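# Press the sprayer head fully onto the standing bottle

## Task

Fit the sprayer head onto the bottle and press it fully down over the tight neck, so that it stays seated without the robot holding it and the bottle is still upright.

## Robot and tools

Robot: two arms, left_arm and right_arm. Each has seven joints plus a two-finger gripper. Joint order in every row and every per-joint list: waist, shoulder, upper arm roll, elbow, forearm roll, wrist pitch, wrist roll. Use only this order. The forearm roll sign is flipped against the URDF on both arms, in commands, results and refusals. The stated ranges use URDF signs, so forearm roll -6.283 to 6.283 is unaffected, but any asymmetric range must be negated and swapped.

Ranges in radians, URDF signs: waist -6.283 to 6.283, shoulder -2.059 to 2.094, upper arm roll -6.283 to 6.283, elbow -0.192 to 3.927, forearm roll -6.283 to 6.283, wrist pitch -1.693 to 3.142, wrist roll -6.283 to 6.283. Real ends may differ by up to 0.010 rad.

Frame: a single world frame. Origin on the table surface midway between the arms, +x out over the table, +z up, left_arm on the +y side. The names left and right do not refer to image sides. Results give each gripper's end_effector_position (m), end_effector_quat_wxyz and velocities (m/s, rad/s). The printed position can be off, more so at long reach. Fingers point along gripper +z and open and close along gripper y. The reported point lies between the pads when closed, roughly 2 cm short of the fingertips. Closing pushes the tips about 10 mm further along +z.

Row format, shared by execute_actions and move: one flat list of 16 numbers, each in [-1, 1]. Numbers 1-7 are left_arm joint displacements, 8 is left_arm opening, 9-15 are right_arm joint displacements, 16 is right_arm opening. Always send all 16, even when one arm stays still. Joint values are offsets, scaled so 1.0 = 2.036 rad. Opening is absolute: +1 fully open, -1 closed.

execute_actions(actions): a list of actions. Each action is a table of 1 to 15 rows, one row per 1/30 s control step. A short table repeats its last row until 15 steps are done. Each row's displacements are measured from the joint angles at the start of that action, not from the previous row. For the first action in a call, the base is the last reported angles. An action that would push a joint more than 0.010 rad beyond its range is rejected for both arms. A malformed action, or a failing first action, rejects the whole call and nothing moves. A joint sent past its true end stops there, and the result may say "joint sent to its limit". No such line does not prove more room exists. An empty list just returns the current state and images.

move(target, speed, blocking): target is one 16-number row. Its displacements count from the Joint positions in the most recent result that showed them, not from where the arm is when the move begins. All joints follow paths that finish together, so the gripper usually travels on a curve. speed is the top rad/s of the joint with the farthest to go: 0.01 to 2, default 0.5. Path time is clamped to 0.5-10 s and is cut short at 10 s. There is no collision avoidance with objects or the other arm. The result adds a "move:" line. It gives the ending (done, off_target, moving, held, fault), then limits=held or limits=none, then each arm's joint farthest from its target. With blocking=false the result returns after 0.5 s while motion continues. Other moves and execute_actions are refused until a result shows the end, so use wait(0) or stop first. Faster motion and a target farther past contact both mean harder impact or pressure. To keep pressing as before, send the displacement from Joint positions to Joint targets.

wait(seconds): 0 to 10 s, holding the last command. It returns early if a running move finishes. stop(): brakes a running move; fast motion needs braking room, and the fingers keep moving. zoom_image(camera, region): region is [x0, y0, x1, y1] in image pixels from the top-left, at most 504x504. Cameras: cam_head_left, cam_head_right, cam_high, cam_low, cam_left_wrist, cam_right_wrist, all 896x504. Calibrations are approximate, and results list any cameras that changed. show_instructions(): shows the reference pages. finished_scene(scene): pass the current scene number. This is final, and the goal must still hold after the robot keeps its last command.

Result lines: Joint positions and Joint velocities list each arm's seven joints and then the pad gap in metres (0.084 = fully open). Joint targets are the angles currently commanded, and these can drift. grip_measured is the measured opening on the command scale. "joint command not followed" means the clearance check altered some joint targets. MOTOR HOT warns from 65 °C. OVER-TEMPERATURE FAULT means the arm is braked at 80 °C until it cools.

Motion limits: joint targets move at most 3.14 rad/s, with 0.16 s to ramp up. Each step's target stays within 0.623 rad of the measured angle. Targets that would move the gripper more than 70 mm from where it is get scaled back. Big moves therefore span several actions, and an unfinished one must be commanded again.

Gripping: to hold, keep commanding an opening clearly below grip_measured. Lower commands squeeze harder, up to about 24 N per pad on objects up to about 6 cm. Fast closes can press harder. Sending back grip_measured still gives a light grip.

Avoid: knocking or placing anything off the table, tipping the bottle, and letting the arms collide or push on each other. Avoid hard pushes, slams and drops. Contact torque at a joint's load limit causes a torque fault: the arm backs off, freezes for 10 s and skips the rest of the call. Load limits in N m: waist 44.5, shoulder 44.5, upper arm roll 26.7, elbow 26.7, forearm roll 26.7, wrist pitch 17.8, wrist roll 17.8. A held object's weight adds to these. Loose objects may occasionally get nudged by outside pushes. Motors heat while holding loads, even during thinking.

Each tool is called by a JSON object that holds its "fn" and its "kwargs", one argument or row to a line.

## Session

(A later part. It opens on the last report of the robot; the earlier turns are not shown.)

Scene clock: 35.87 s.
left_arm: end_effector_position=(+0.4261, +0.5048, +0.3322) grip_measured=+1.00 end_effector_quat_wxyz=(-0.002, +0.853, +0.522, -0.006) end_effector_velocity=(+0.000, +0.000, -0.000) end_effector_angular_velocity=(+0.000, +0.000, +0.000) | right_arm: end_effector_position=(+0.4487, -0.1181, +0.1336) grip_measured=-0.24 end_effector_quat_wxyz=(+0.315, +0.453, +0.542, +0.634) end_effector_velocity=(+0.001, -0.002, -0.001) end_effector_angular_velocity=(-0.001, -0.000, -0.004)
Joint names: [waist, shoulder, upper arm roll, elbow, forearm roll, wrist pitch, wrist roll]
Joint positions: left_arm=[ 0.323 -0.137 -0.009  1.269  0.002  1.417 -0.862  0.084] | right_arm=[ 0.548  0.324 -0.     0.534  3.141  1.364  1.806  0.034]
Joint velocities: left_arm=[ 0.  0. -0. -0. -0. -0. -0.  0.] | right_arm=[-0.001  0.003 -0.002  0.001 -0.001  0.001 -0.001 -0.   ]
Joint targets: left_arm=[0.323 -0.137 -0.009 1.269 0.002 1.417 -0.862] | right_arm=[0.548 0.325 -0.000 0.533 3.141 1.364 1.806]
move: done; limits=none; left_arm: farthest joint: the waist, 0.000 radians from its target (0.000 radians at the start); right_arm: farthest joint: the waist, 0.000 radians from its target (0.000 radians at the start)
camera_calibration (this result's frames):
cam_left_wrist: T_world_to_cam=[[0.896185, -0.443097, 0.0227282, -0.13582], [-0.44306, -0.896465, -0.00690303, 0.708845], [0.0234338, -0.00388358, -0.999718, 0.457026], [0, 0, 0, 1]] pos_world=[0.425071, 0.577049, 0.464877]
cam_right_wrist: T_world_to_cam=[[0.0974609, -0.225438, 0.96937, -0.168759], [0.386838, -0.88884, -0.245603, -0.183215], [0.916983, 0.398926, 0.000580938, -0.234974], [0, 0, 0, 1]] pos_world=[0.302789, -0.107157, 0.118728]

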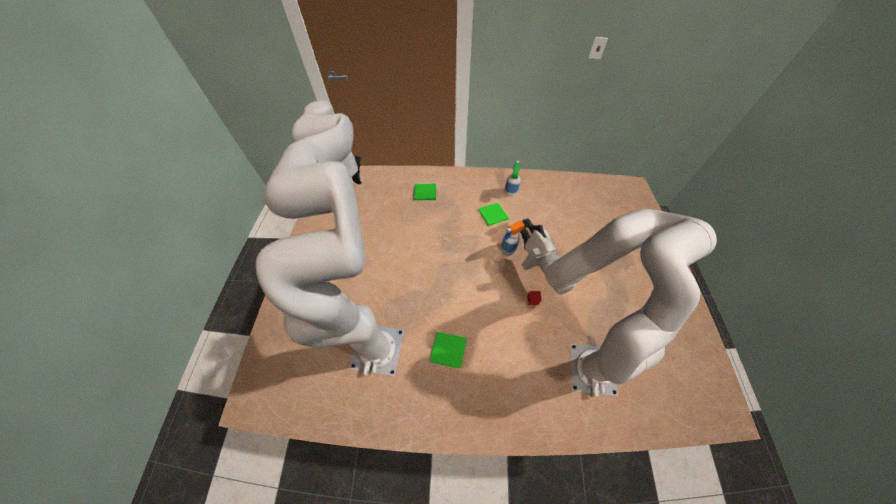

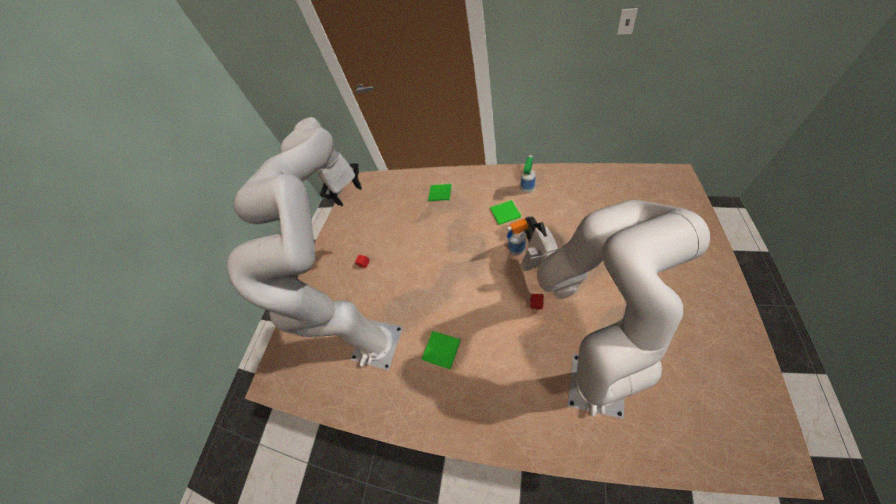

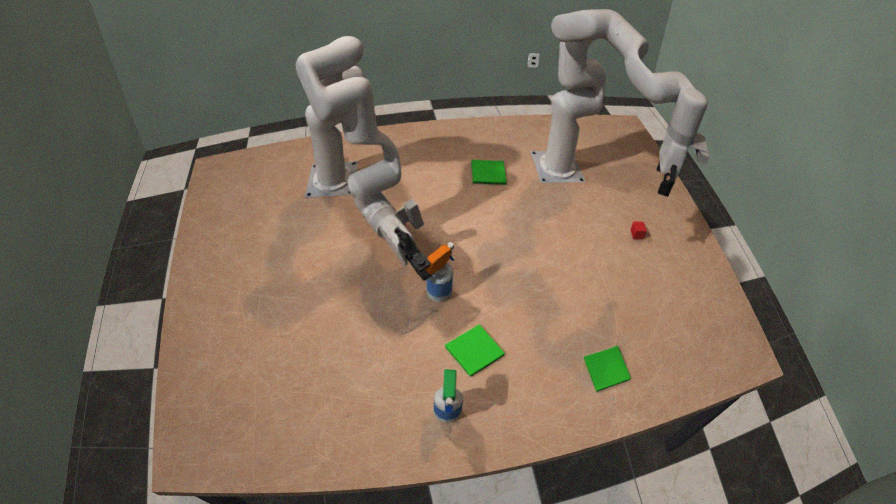

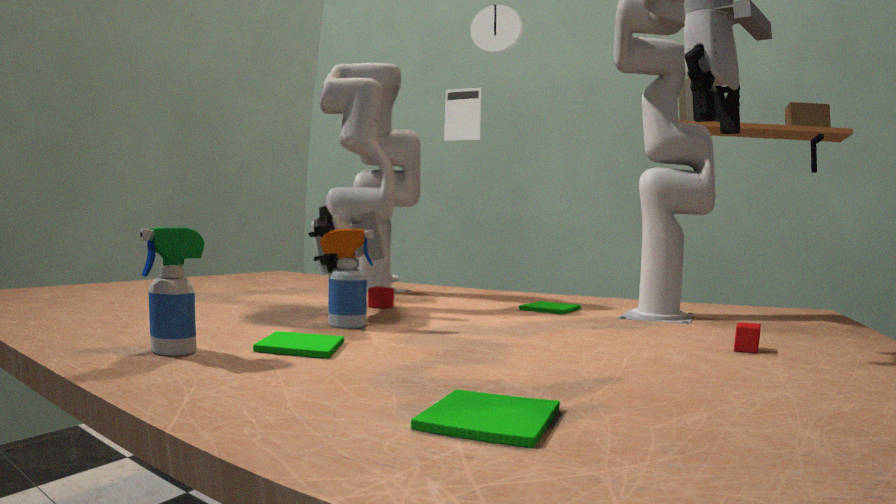

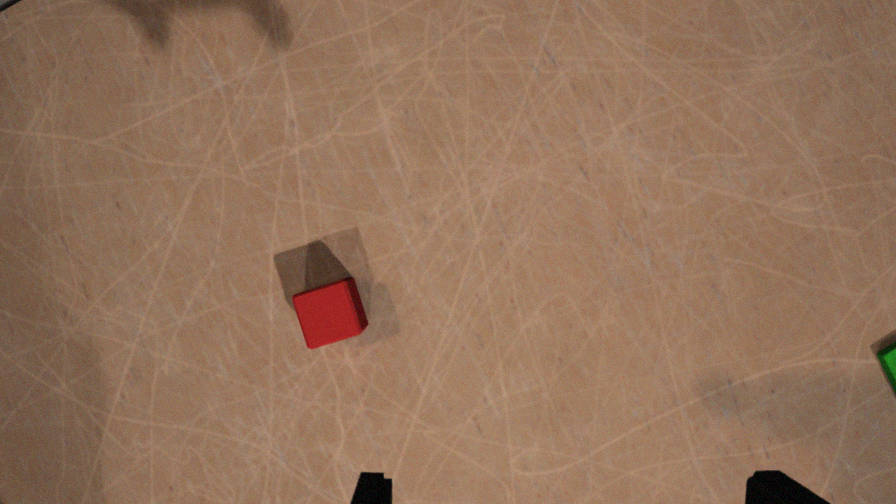

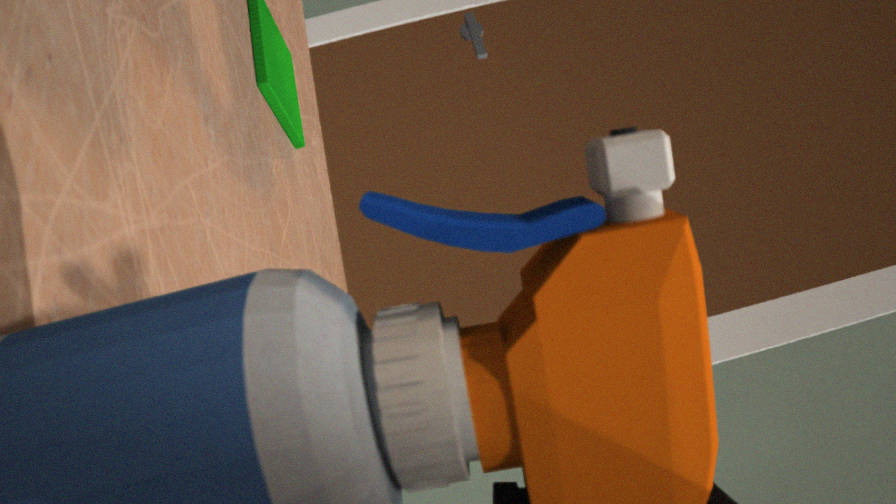

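{"fn": "move", "kwargs": {
  "target": [0,0,0,0,0,0,0,1,0,0,0,0,0,0,0,-0.05]
}}

{"fn": "move", "kwargs": {
  "target": [0,0,0,0,0,0,0,1,-0.05,0,0,0,0,0,0,-0.05],
  "speed": 0.1
}}

{"fn": "move", "kwargs": {
  "target": [0,0,0,0,0,0,0,1,0,-0.103,0,-0.012,0,-0.091,0.656,-1],
  "speed": 0.8
}}

{"fn": "move", "kwargs": {
  "target": [0,0,0,0,0,0,0,1,0.091,0,0,0,0,0,0,-1],
  "speed": 0.2
}}

{"fn": "move", "kwargs": {
  "target": [0,0,0,0,0,0,0,1,0,0.039,0,0.002,0,0.037,0,-1],
  "speed": 0.03
}}

{"fn": "zoom_image", "kwargs": {
  "camera": "cam_low",
  "region": [300,190,410,300]
}}

Scene clock: 37.13 s.
left_arm: end_effector_position=(+0.4261, +0.5048, +0.3322) grip_measured=+1.00 end_effector_quat_wxyz=(-0.002, +0.853, +0.522, -0.006) end_effector_velocity=(-0.000, -0.000, +0.000) end_effector_angular_velocity=(+0.001, +0.000, -0.001) | right_arm: end_effector_position=(+0.4486, -0.1181, +0.1335) grip_measured=-0.06 end_effector_quat_wxyz=(+0.315, +0.453, +0.542, +0.634) end_effector_velocity=(+0.000, +0.000, +0.001) end_effector_angular_velocity=(+0.001, -0.001, +0.000)
Joint names: [waist, shoulder, upper arm roll, elbow, forearm roll, wrist pitch, wrist roll]
Joint positions: left_arm=[ 0.323 -0.137 -0.009  1.269  0.002  1.417 -0.862  0.084] | right_arm=[ 0.548  0.324 -0.     0.533  3.141  1.364  1.806  0.041]
Joint velocities: left_arm=[-0.    -0.001 -0.    -0.    -0.001  0.     0.    -0.   ] | right_arm=[-0.    -0.001  0.     0.    -0.     0.     0.     0.   ]
Joint targets: left_arm=[0.323 -0.137 -0.009 1.269 0.002 1.417 -0.862] | right_arm=[0.548 0.324 -0.000 0.534 3.141 1.364 1.806]
move: done; limits=none; left_arm: farthest joint: the waist, 0.000 radians from its target (0.000 radians at the start); right_arm: farthest joint: the elbow, 0.001 radians from its target (0.001 radians at the start)
camera_calibration (this result's frames):
cam_left_wrist: T_world_to_cam=[[0.896186, -0.443097, 0.0227283, -0.13582], [-0.44306, -0.896465, -0.00690319, 0.708845], [0.0234339, -0.00388345, -0.999718, 0.457026], [0, 0, 0, 1]] pos_world=[0.425071, 0.577049, 0.464877]
cam_right_wrist: T_world_to_cam=[[0.0976579, -0.225344, 0.969373, -0.168745], [0.386808, -0.888855, -0.245595, -0.183218], [0.916975, 0.398945, 0.000361009, -0.234894], [0, 0, 0, 1]] pos_world=[0.302741, -0.10717, 0.118665]

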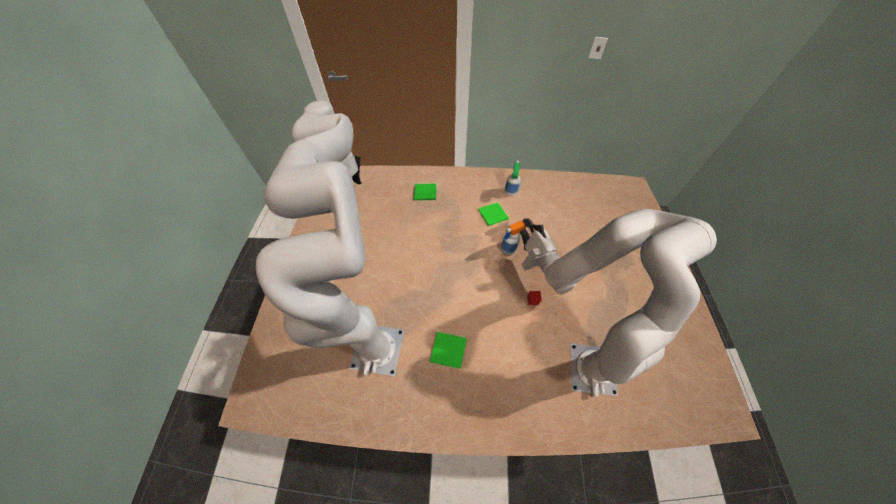

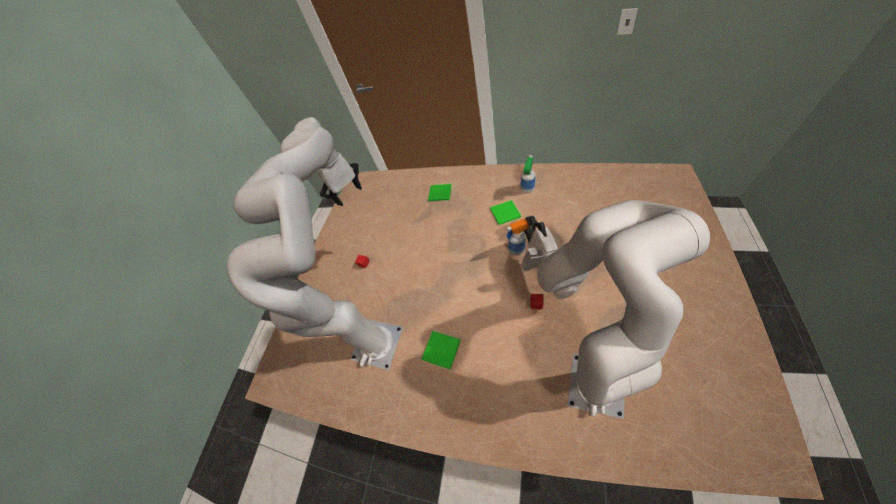

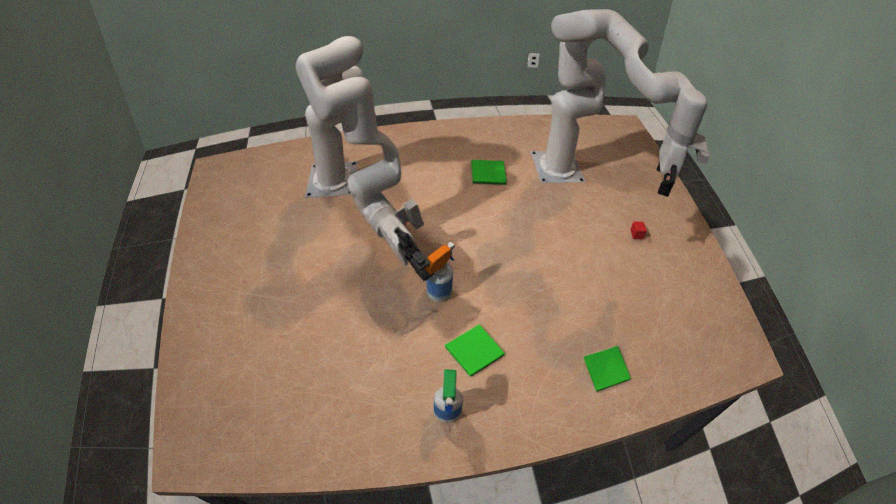

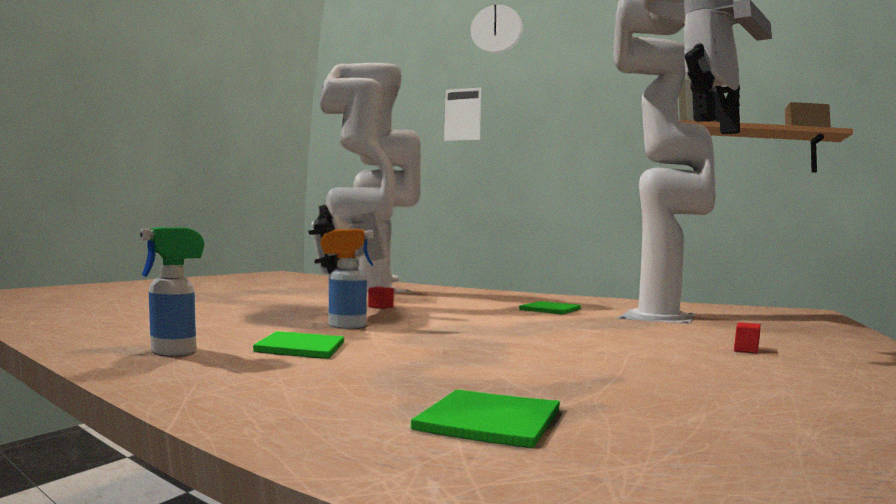

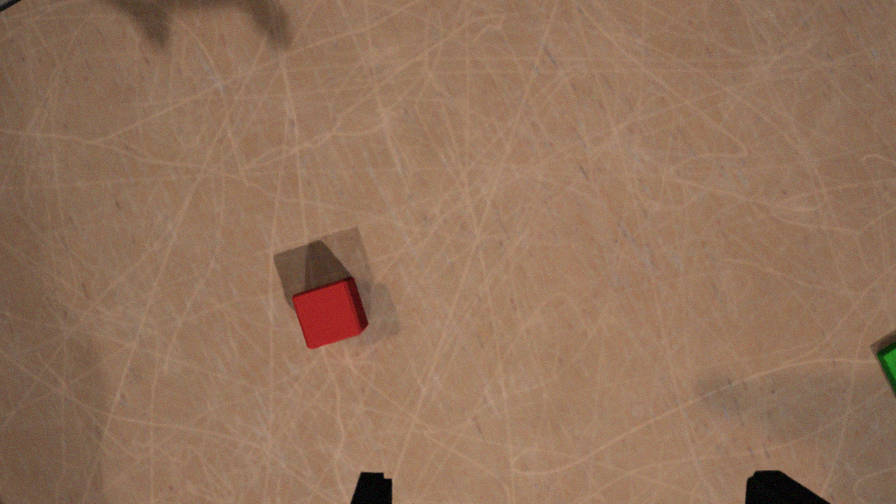

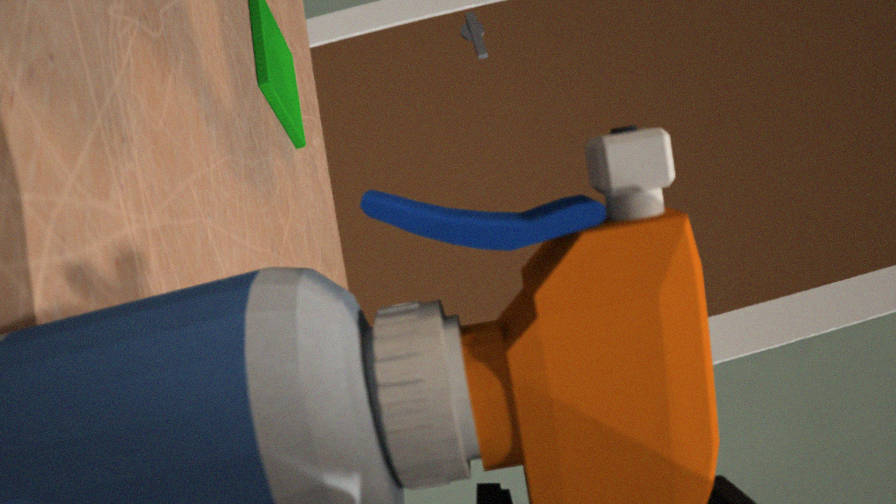

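Scene clock: 38.57 s.
left_arm: end_effector_position=(+0.4261, +0.5048, +0.3322) grip_measured=+1.00 end_effector_quat_wxyz=(-0.002, +0.853, +0.522, -0.006) end_effector_velocity=(-0.001, +0.000, -0.000) end_effector_angular_velocity=(-0.000, +0.002, +0.000) | right_arm: end_effector_position=(+0.4681, -0.1694, +0.1335) grip_measured=-0.06 end_effector_quat_wxyz=(+0.346, +0.480, +0.518, +0.617) end_effector_velocity=(+0.001, -0.001, +0.000) end_effector_angular_velocity=(-0.000, -0.000, -0.003)
Joint names: [waist, shoulder, upper arm roll, elbow, forearm roll, wrist pitch, wrist roll]
Joint positions: left_arm=[ 0.323 -0.137 -0.009  1.269  0.002  1.417 -0.862  0.084] | right_arm=[ 0.446  0.324 -0.     0.533  3.141  1.364  1.806  0.041]
Joint velocities: left_arm=[ 0.    -0.    -0.    -0.    -0.     0.002 -0.     0.   ] | right_arm=[-0.002  0.    -0.     0.     0.    -0.    -0.    -0.   ]
Joint targets: left_arm=[0.323 -0.137 -0.009 1.269 0.002 1.417 -0.862] | right_arm=[0.446 0.324 -0.000 0.533 3.141 1.364 1.806]
move: done; limits=none; left_arm: farthest joint: the waist, 0.000 radians from its target (0.000 radians at the start); right_arm: farthest joint: the waist, 0.000 radians from its target (0.102 radians at the start)
camera_calibration (this result's frames):
cam_left_wrist: T_world_to_cam=[[0.896186, -0.443097, 0.0227283, -0.13582], [-0.44306, -0.896465, -0.00690322, 0.708845], [0.0234339, -0.00388345, -0.999718, 0.457026], [0, 0, 0, 1]] pos_world=[0.425071, 0.577049, 0.464877]
cam_right_wrist: T_world_to_cam=[[0.074374, -0.234101, 0.969363, -0.172788], [0.294899, -0.923418, -0.245631, -0.199173], [0.95263, 0.304133, 0.000357877, -0.265095], [0, 0, 0, 1]] pos_world=[0.324124, -0.143746, 0.118666]

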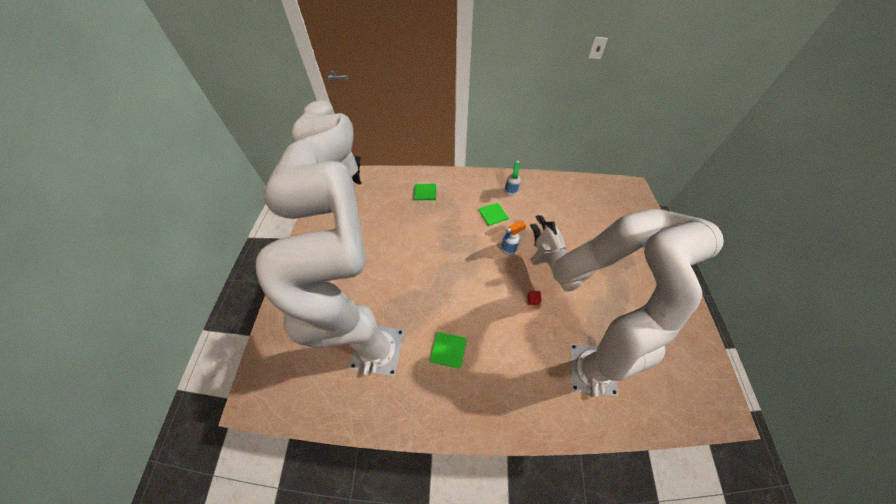

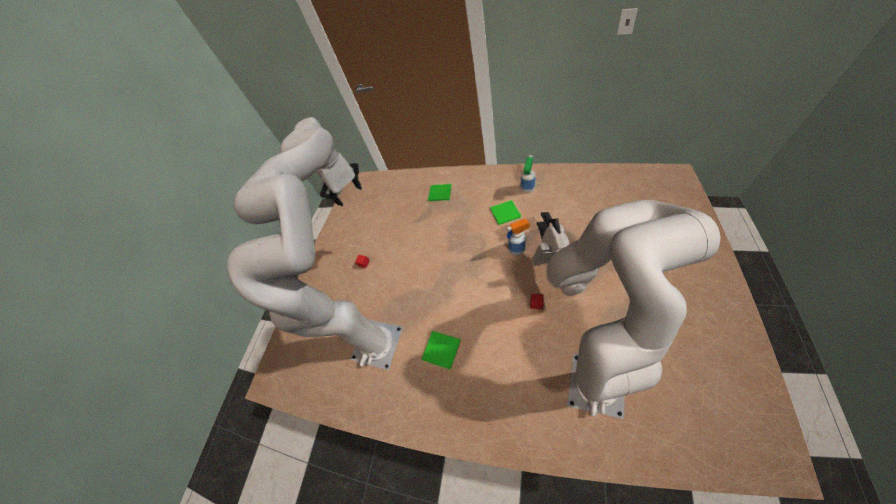

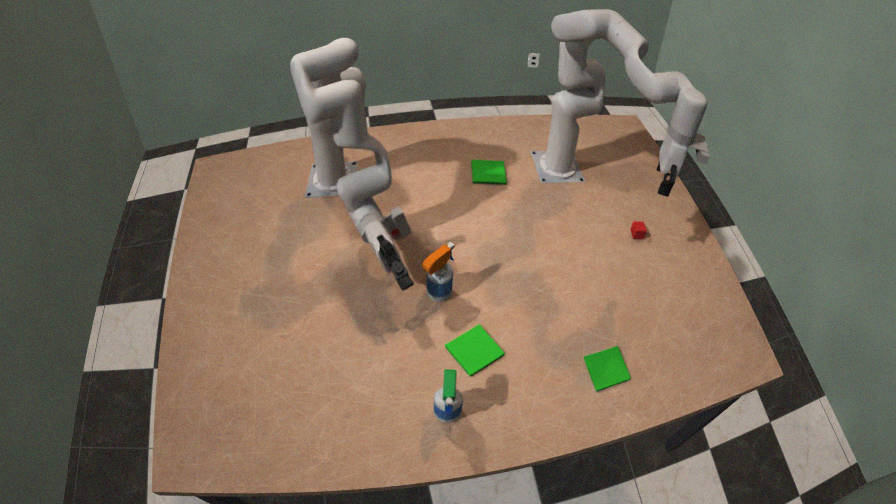

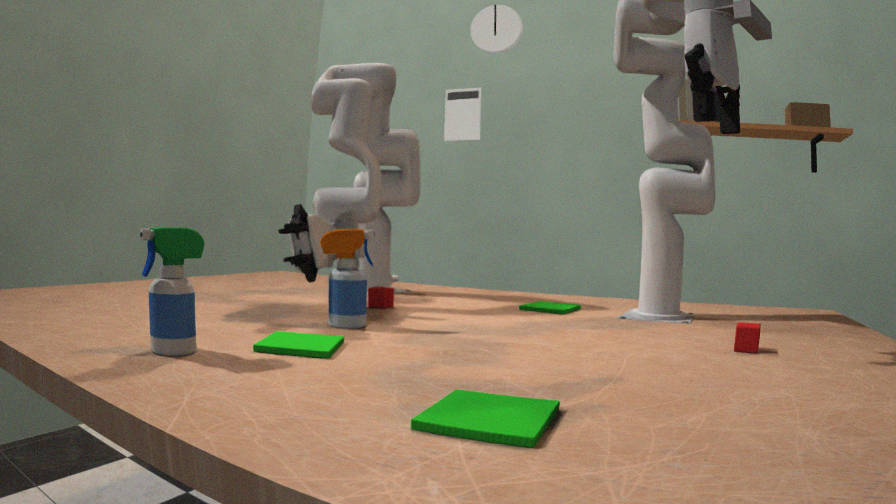

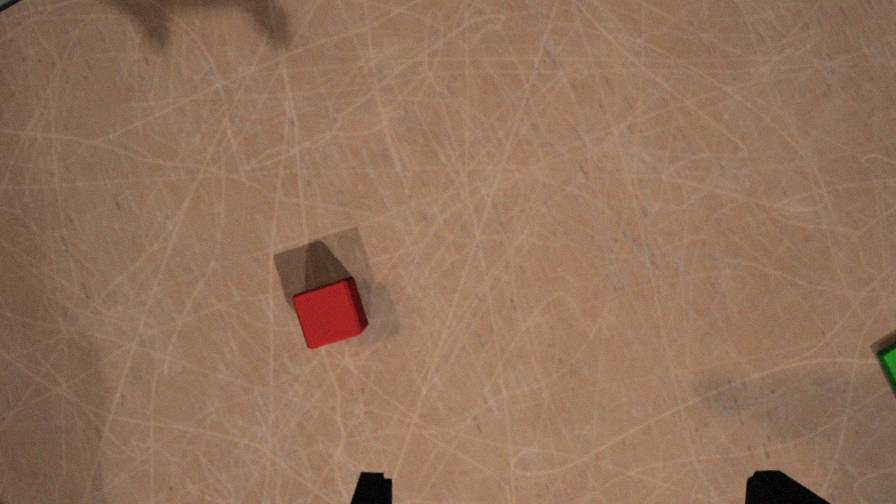

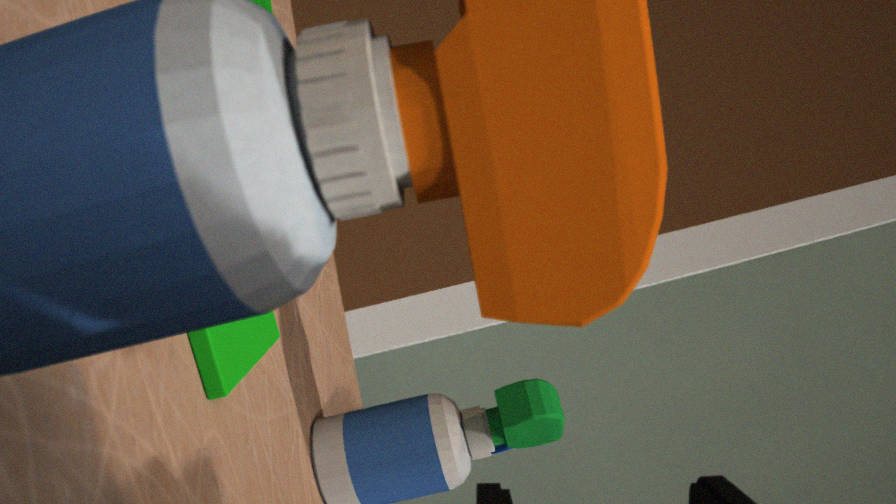

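Scene clock: 40.90 s.
left_arm: end_effector_position=(+0.4261, +0.5048, +0.3322) grip_measured=+1.00 end_effector_quat_wxyz=(-0.002, +0.853, +0.522, -0.006) end_effector_velocity=(+0.000, +0.000, +0.000) end_effector_angular_velocity=(-0.000, -0.001, +0.001) | right_arm: end_effector_position=(+0.4670, -0.1698, +0.1901) grip_measured=-1.00 end_effector_quat_wxyz=(-0.110, +0.698, +0.110, +0.699) end_effector_velocity=(+0.000, -0.000, +0.000) end_effector_angular_velocity=(+0.002, +0.000, -0.001)
Joint names: [waist, shoulder, upper arm roll, elbow, forearm roll, wrist pitch, wrist roll]
Joint positions: left_arm=[ 0.323 -0.137 -0.009  1.269  0.002  1.417 -0.862  0.084] | right_arm=[ 0.446  0.115 -0.     0.509  3.141  1.179  3.142  0.   ]
Joint velocities: left_arm=[ 0.001 -0.    -0.     0.     0.    -0.001 -0.     0.   ] | right_arm=[-0.    -0.001 -0.    -0.    -0.    -0.     0.002  0.   ]
Joint targets: left_arm=[0.323 -0.137 -0.009 1.269 0.002 1.417 -0.862] | right_arm=[0.446 0.115 -0.000 0.509 3.141 1.179 3.142]
move: done; limits=none; left_arm: farthest joint: the waist, 0.000 radians from its target (0.000 radians at the start); right_arm: farthest joint: the shoulder, 0.001 radians from its target (0.210 radians at the start)
camera_calibration (this result's frames):
cam_left_wrist: T_world_to_cam=[[0.896185, -0.443097, 0.0227283, -0.13582], [-0.44306, -0.896465, -0.0069032, 0.708845], [0.023434, -0.00388347, -0.999718, 0.457026], [0, 0, 0, 1]] pos_world=[0.425071, 0.577049, 0.464877]
cam_right_wrist: T_world_to_cam=[[0.308354, -0.951187, -0.0127119, -0.271932], [-0.00582257, 0.0114756, -0.999917, 0.257227], [0.951254, 0.308403, -0.0019998, -0.262067], [0, 0, 0, 1]] pos_world=[0.334641, -0.180788, 0.253224]

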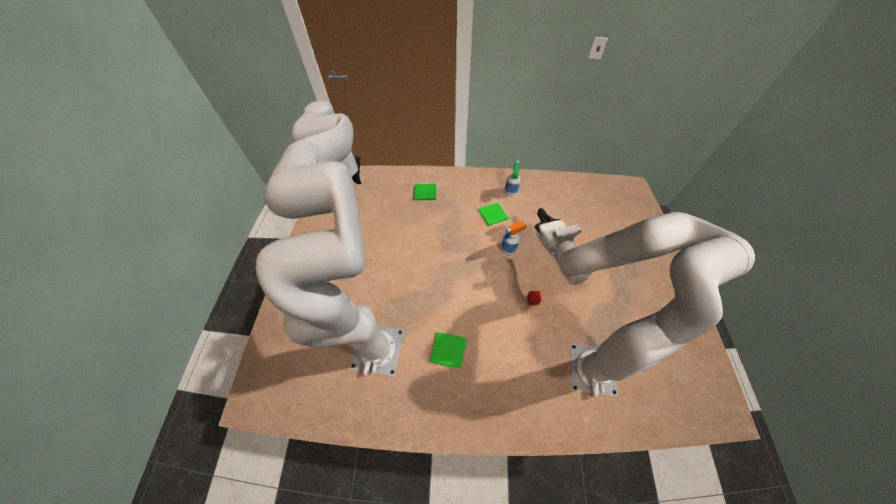

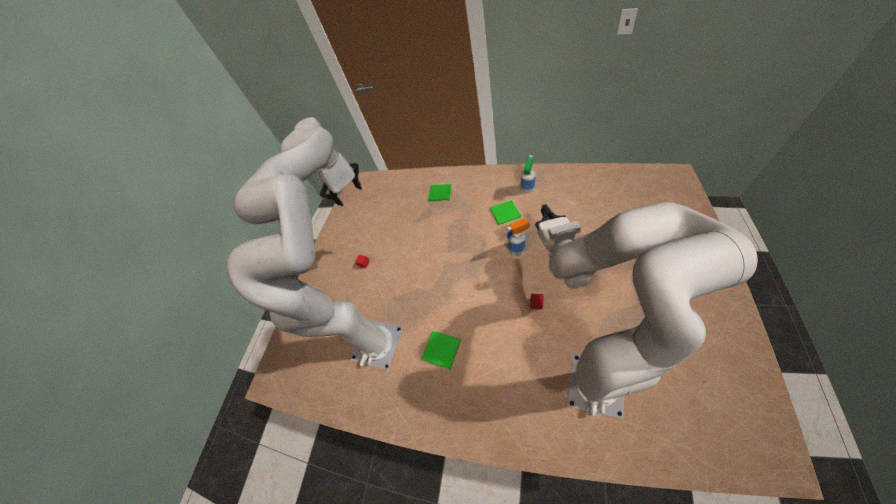

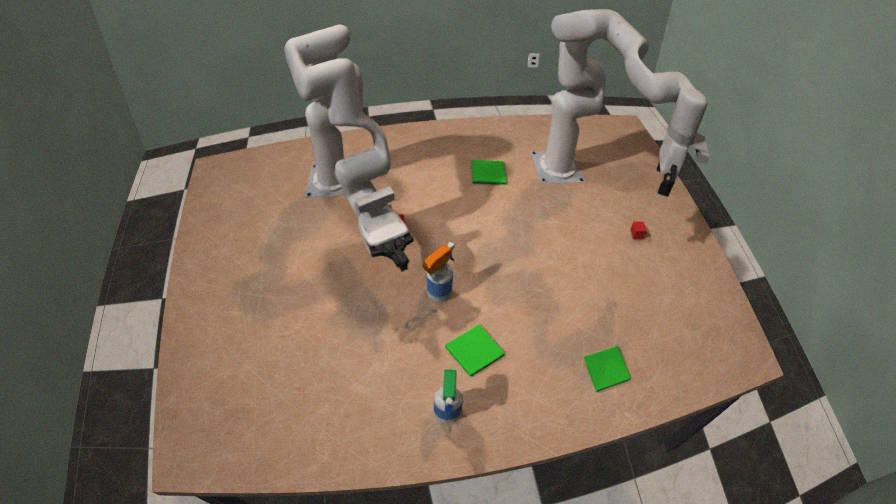

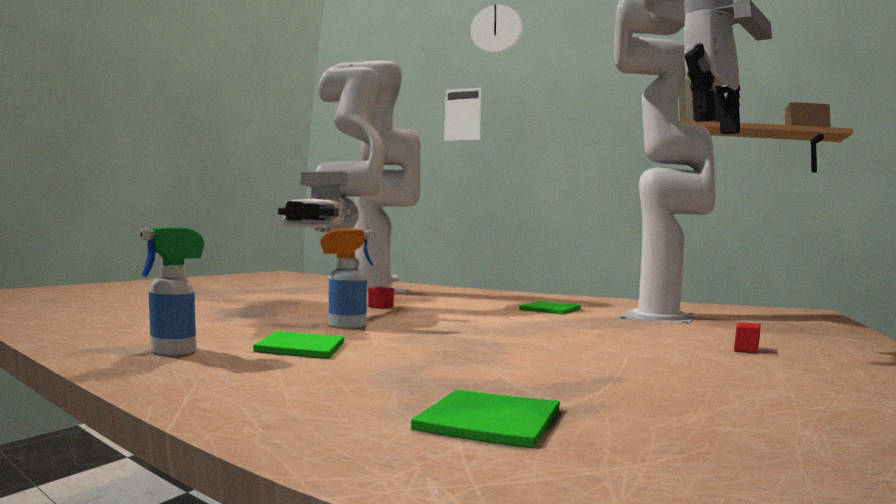

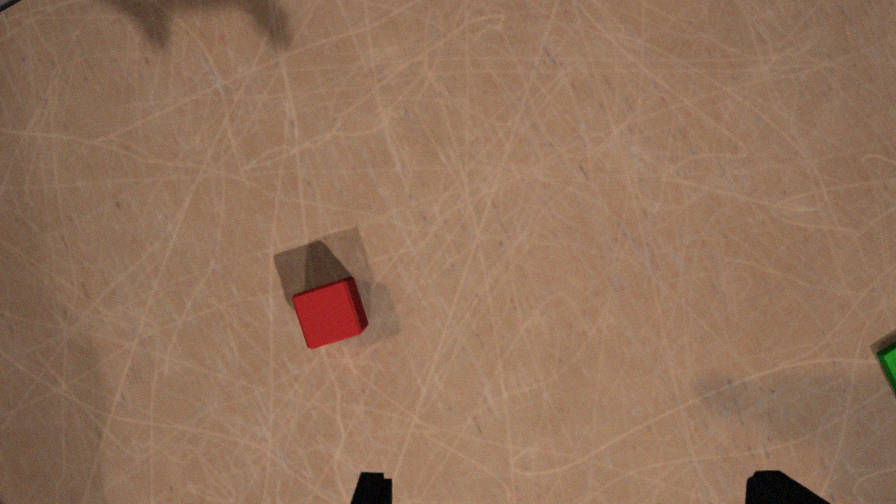

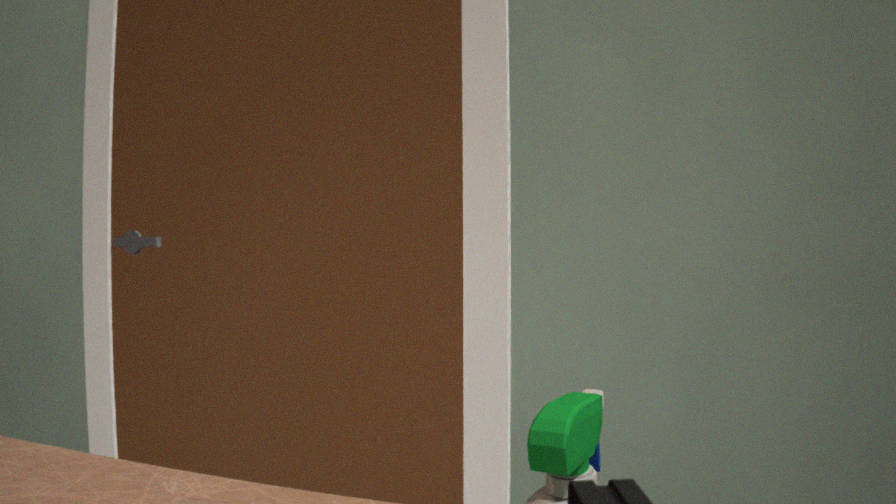

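Scene clock: 42.30 s.
left_arm: end_effector_position=(+0.4261, +0.5048, +0.3322) grip_measured=+1.00 end_effector_quat_wxyz=(-0.002, +0.853, +0.522, -0.006) end_effector_velocity=(+0.001, -0.001, -0.000) end_effector_angular_velocity=(-0.000, -0.002, -0.002) | right_arm: end_effector_position=(+0.4276, -0.0782, +0.1901) grip_measured=-1.00 end_effector_quat_wxyz=(-0.174, +0.685, +0.174, +0.686) end_effector_velocity=(-0.001, +0.001, -0.000) end_effector_angular_velocity=(-0.000, +0.000, +0.003)
Joint names: [waist, shoulder, upper arm roll, elbow, forearm roll, wrist pitch, wrist roll]
Joint positions: left_arm=[ 0.323 -0.137 -0.009  1.269  0.002  1.417 -0.862  0.084] | right_arm=[ 0.631  0.115 -0.     0.509  3.141  1.179  3.142  0.   ]
Joint velocities: left_arm=[-0.001  0.    -0.    -0.     0.001 -0.002  0.    -0.   ] | right_arm=[ 0.002 -0.     0.    -0.     0.    -0.    -0.     0.   ]
Joint targets: left_arm=[0.323 -0.137 -0.009 1.269 0.002 1.417 -0.862] | right_arm=[0.631 0.115 -0.000 0.509 3.141 1.179 3.142]
move: done; limits=none; left_arm: farthest joint: the waist, 0.000 radians from its target (0.000 radians at the start); right_arm: farthest joint: the waist, 0.000 radians from its target (0.185 radians at the start)
camera_calibration (this result's frames):
cam_left_wrist: T_world_to_cam=[[0.896185, -0.443097, 0.0227283, -0.13582], [-0.44306, -0.896465, -0.00690324, 0.708845], [0.023434, -0.00388344, -0.999718, 0.457026], [0, 0, 0, 1]] pos_world=[0.425071, 0.577049, 0.464877]
cam_right_wrist: T_world_to_cam=[[0.477781, -0.878387, -0.0127004, -0.239452], [-0.00782758, 0.0102, -0.999917, 0.256704], [0.878444, 0.477841, -0.0020023, -0.208521], [0, 0, 0, 1]] pos_world=[0.299588, -0.11331, 0.253224]

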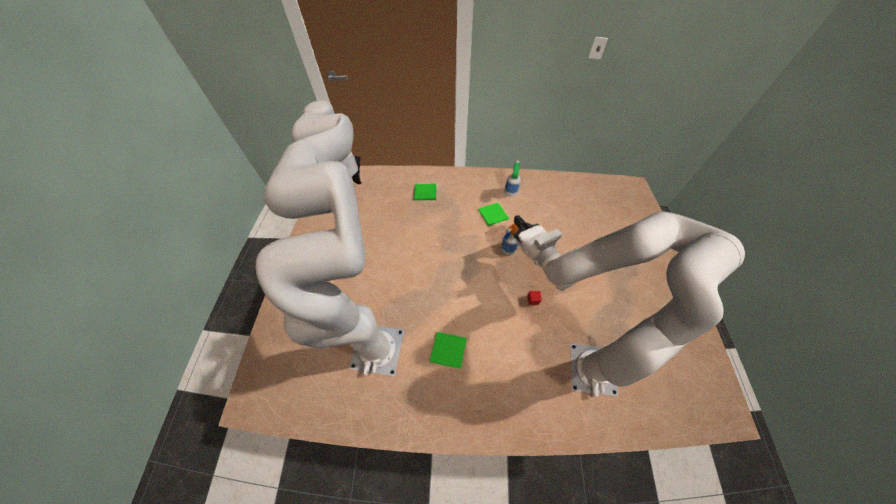

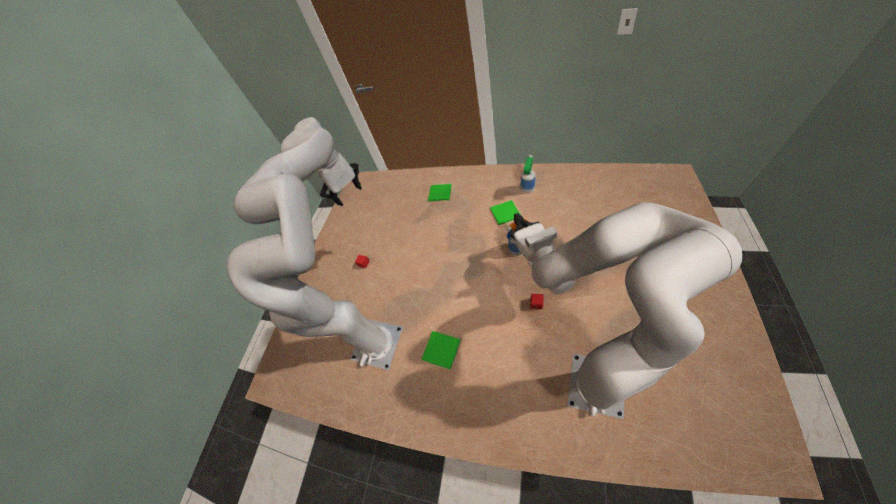

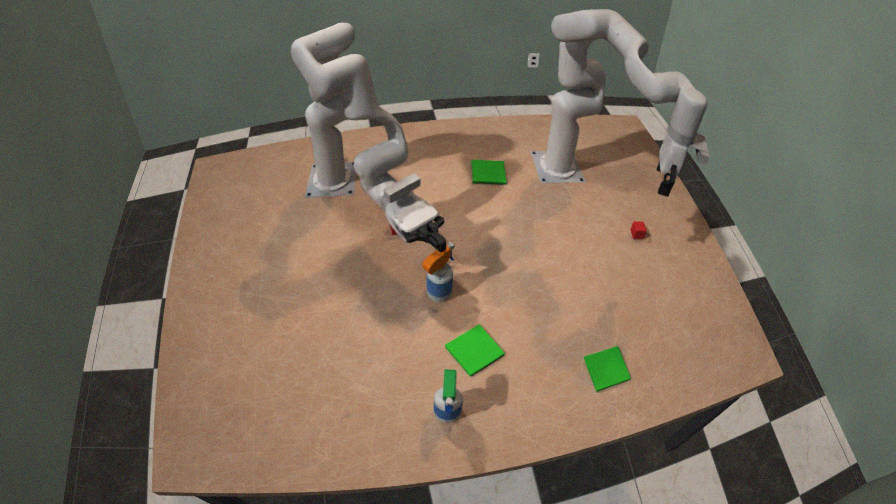

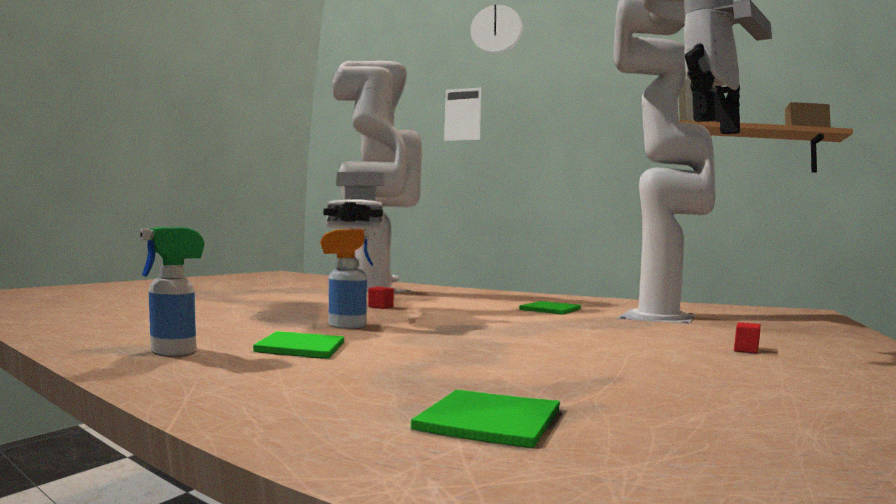

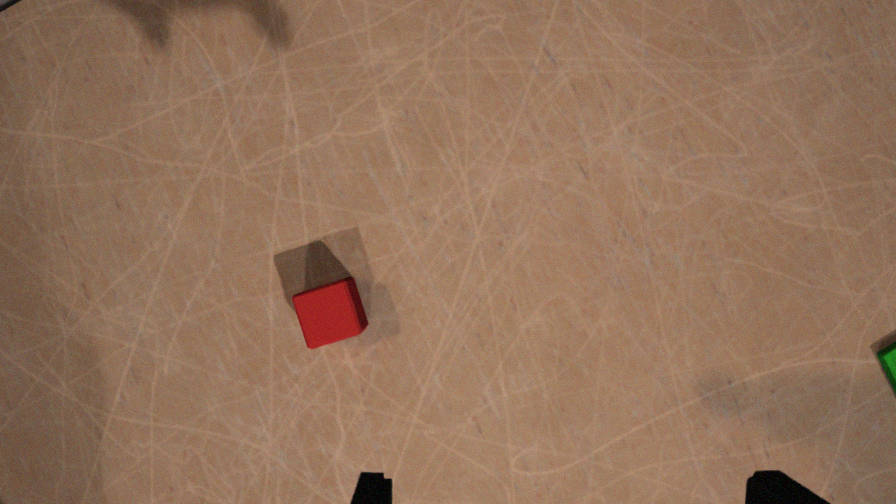

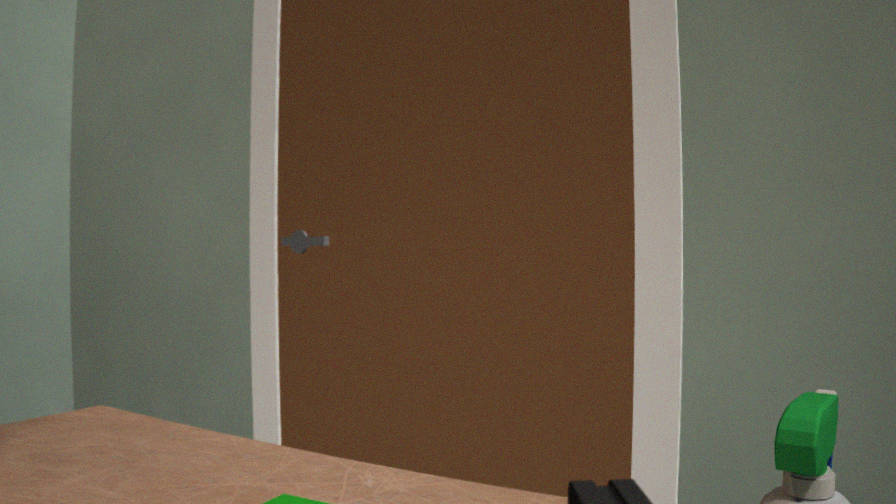

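Scene clock: 45.40 s.
left_arm: end_effector_position=(+0.4261, +0.5048, +0.3322) grip_measured=+1.00 end_effector_quat_wxyz=(-0.002, +0.853, +0.522, -0.006) end_effector_velocity=(+0.000, +0.000, -0.000) end_effector_angular_velocity=(+0.000, +0.000, +0.000) | right_arm: end_effector_position=(+0.4301, -0.0768, +0.1732) grip_measured=-1.00 end_effector_quat_wxyz=(-0.176, +0.679, +0.172, +0.692) end_effector_velocity=(+0.001, -0.001, +0.000) end_effector_angular_velocity=(+0.001, -0.002, -0.003)
Joint names: [waist, shoulder, upper arm roll, elbow, forearm roll, wrist pitch, wrist roll]
Joint positions: left_arm=[ 0.323 -0.137 -0.009  1.269  0.002  1.417 -0.862  0.084] | right_arm=[ 0.631  0.193 -0.     0.518  3.141  1.265  3.142  0.   ]
Joint velocities: left_arm=[ 0.     0.001  0.    -0.    -0.    -0.    -0.     0.   ] | right_arm=[-0.001  0.003 -0.002  0.002 -0.     0.003  0.     0.   ]
Joint targets: left_arm=[0.323 -0.137 -0.009 1.269 0.002 1.417 -0.862] | right_arm=[0.631 0.194 -0.000 0.513 3.141 1.254 3.142]
move: off_target (right_arm); limits=none; left_arm: farthest joint: the waist, 0.000 radians from its target (0.000 radians at the start); right_arm: farthest joint: the wrist pitch, 0.011 radians from its target (0.076 radians at the start)
camera_calibration (this result's frames):
cam_left_wrist: T_world_to_cam=[[0.896186, -0.443097, 0.0227284, -0.13582], [-0.44306, -0.896465, -0.00690317, 0.708845], [0.023434, -0.00388351, -0.999718, 0.457026], [0, 0, 0, 1]] pos_world=[0.425071, 0.577049, 0.464877]
cam_right_wrist: T_world_to_cam=[[0.478054, -0.87824, -0.0126215, -0.239738], [0.00702601, 0.0181931, -0.99981, 0.234088], [0.878302, 0.477875, 0.0148678, -0.214246], [0, 0, 0, 1]] pos_world=[0.301136, -0.112423, 0.234203]

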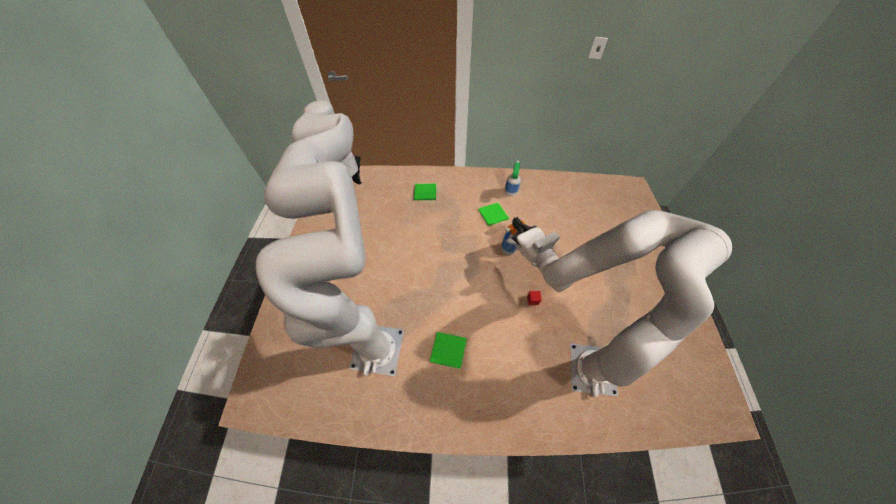

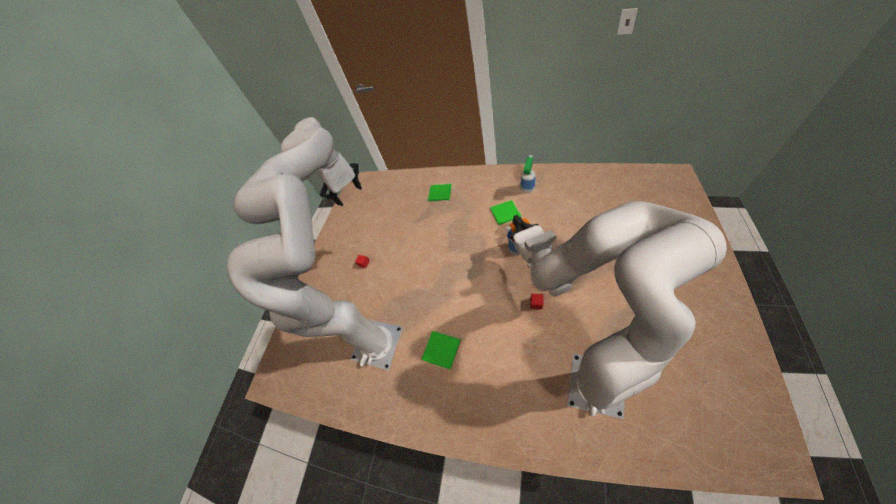

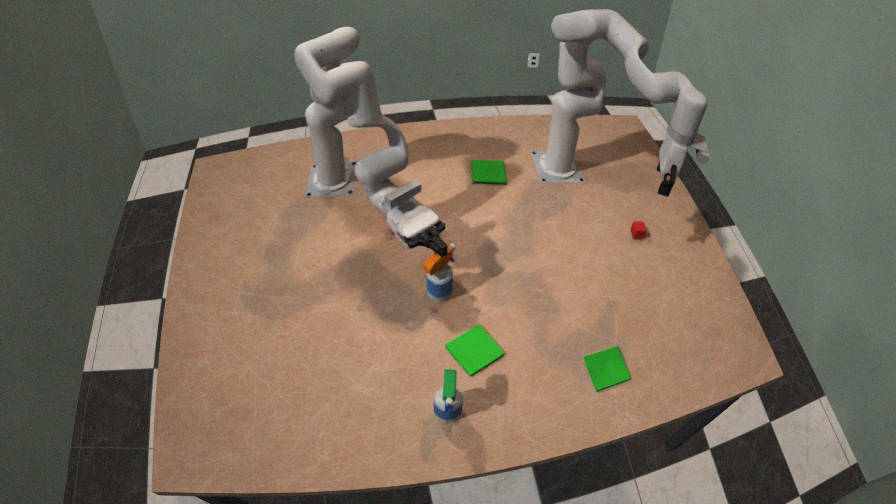

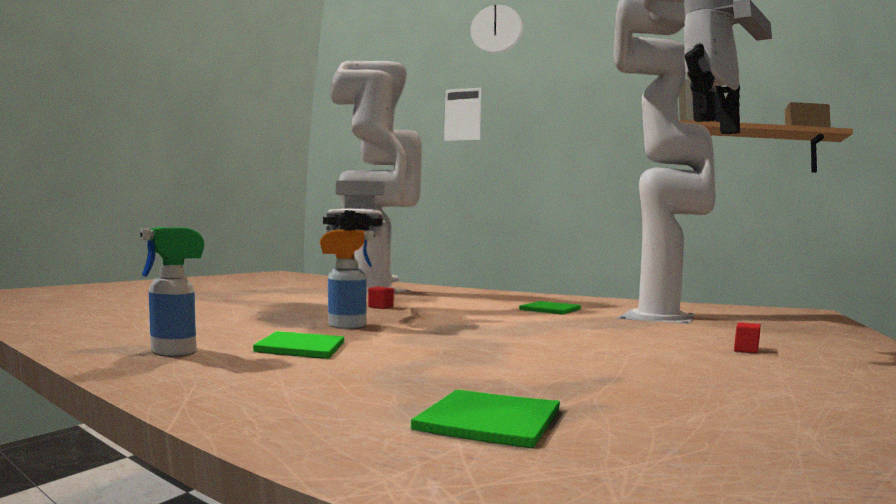

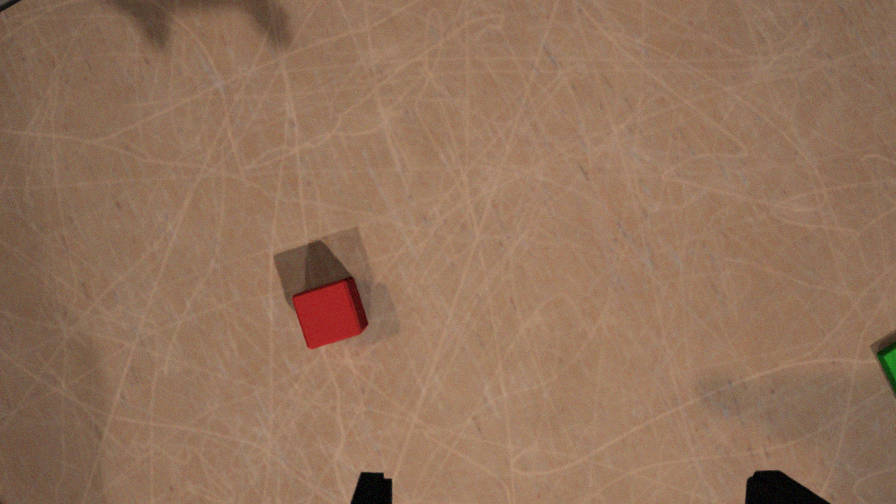

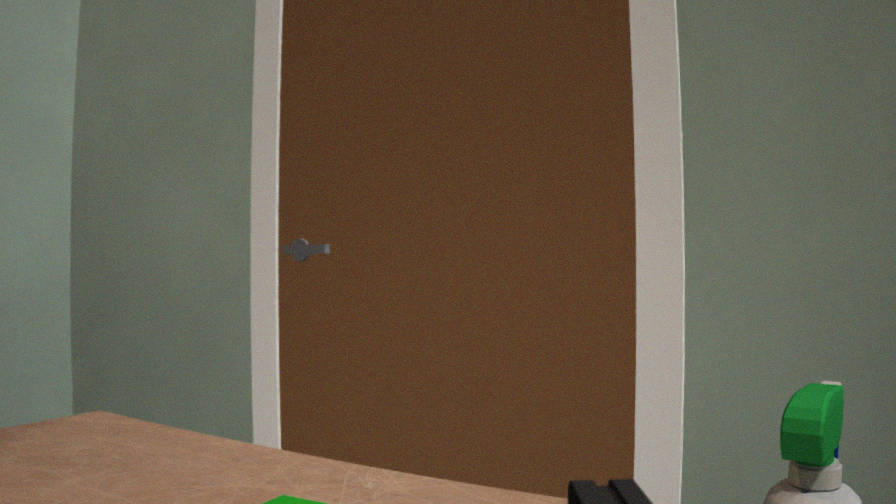

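Region (300, 190, 410, 300) of cam_low's 896x504 image, scaled by 4.582, with more detail than that image has.

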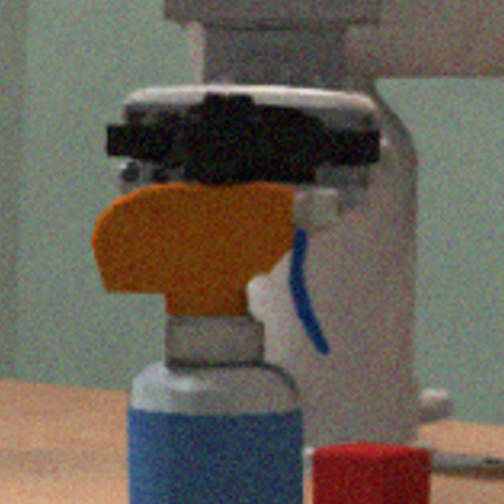

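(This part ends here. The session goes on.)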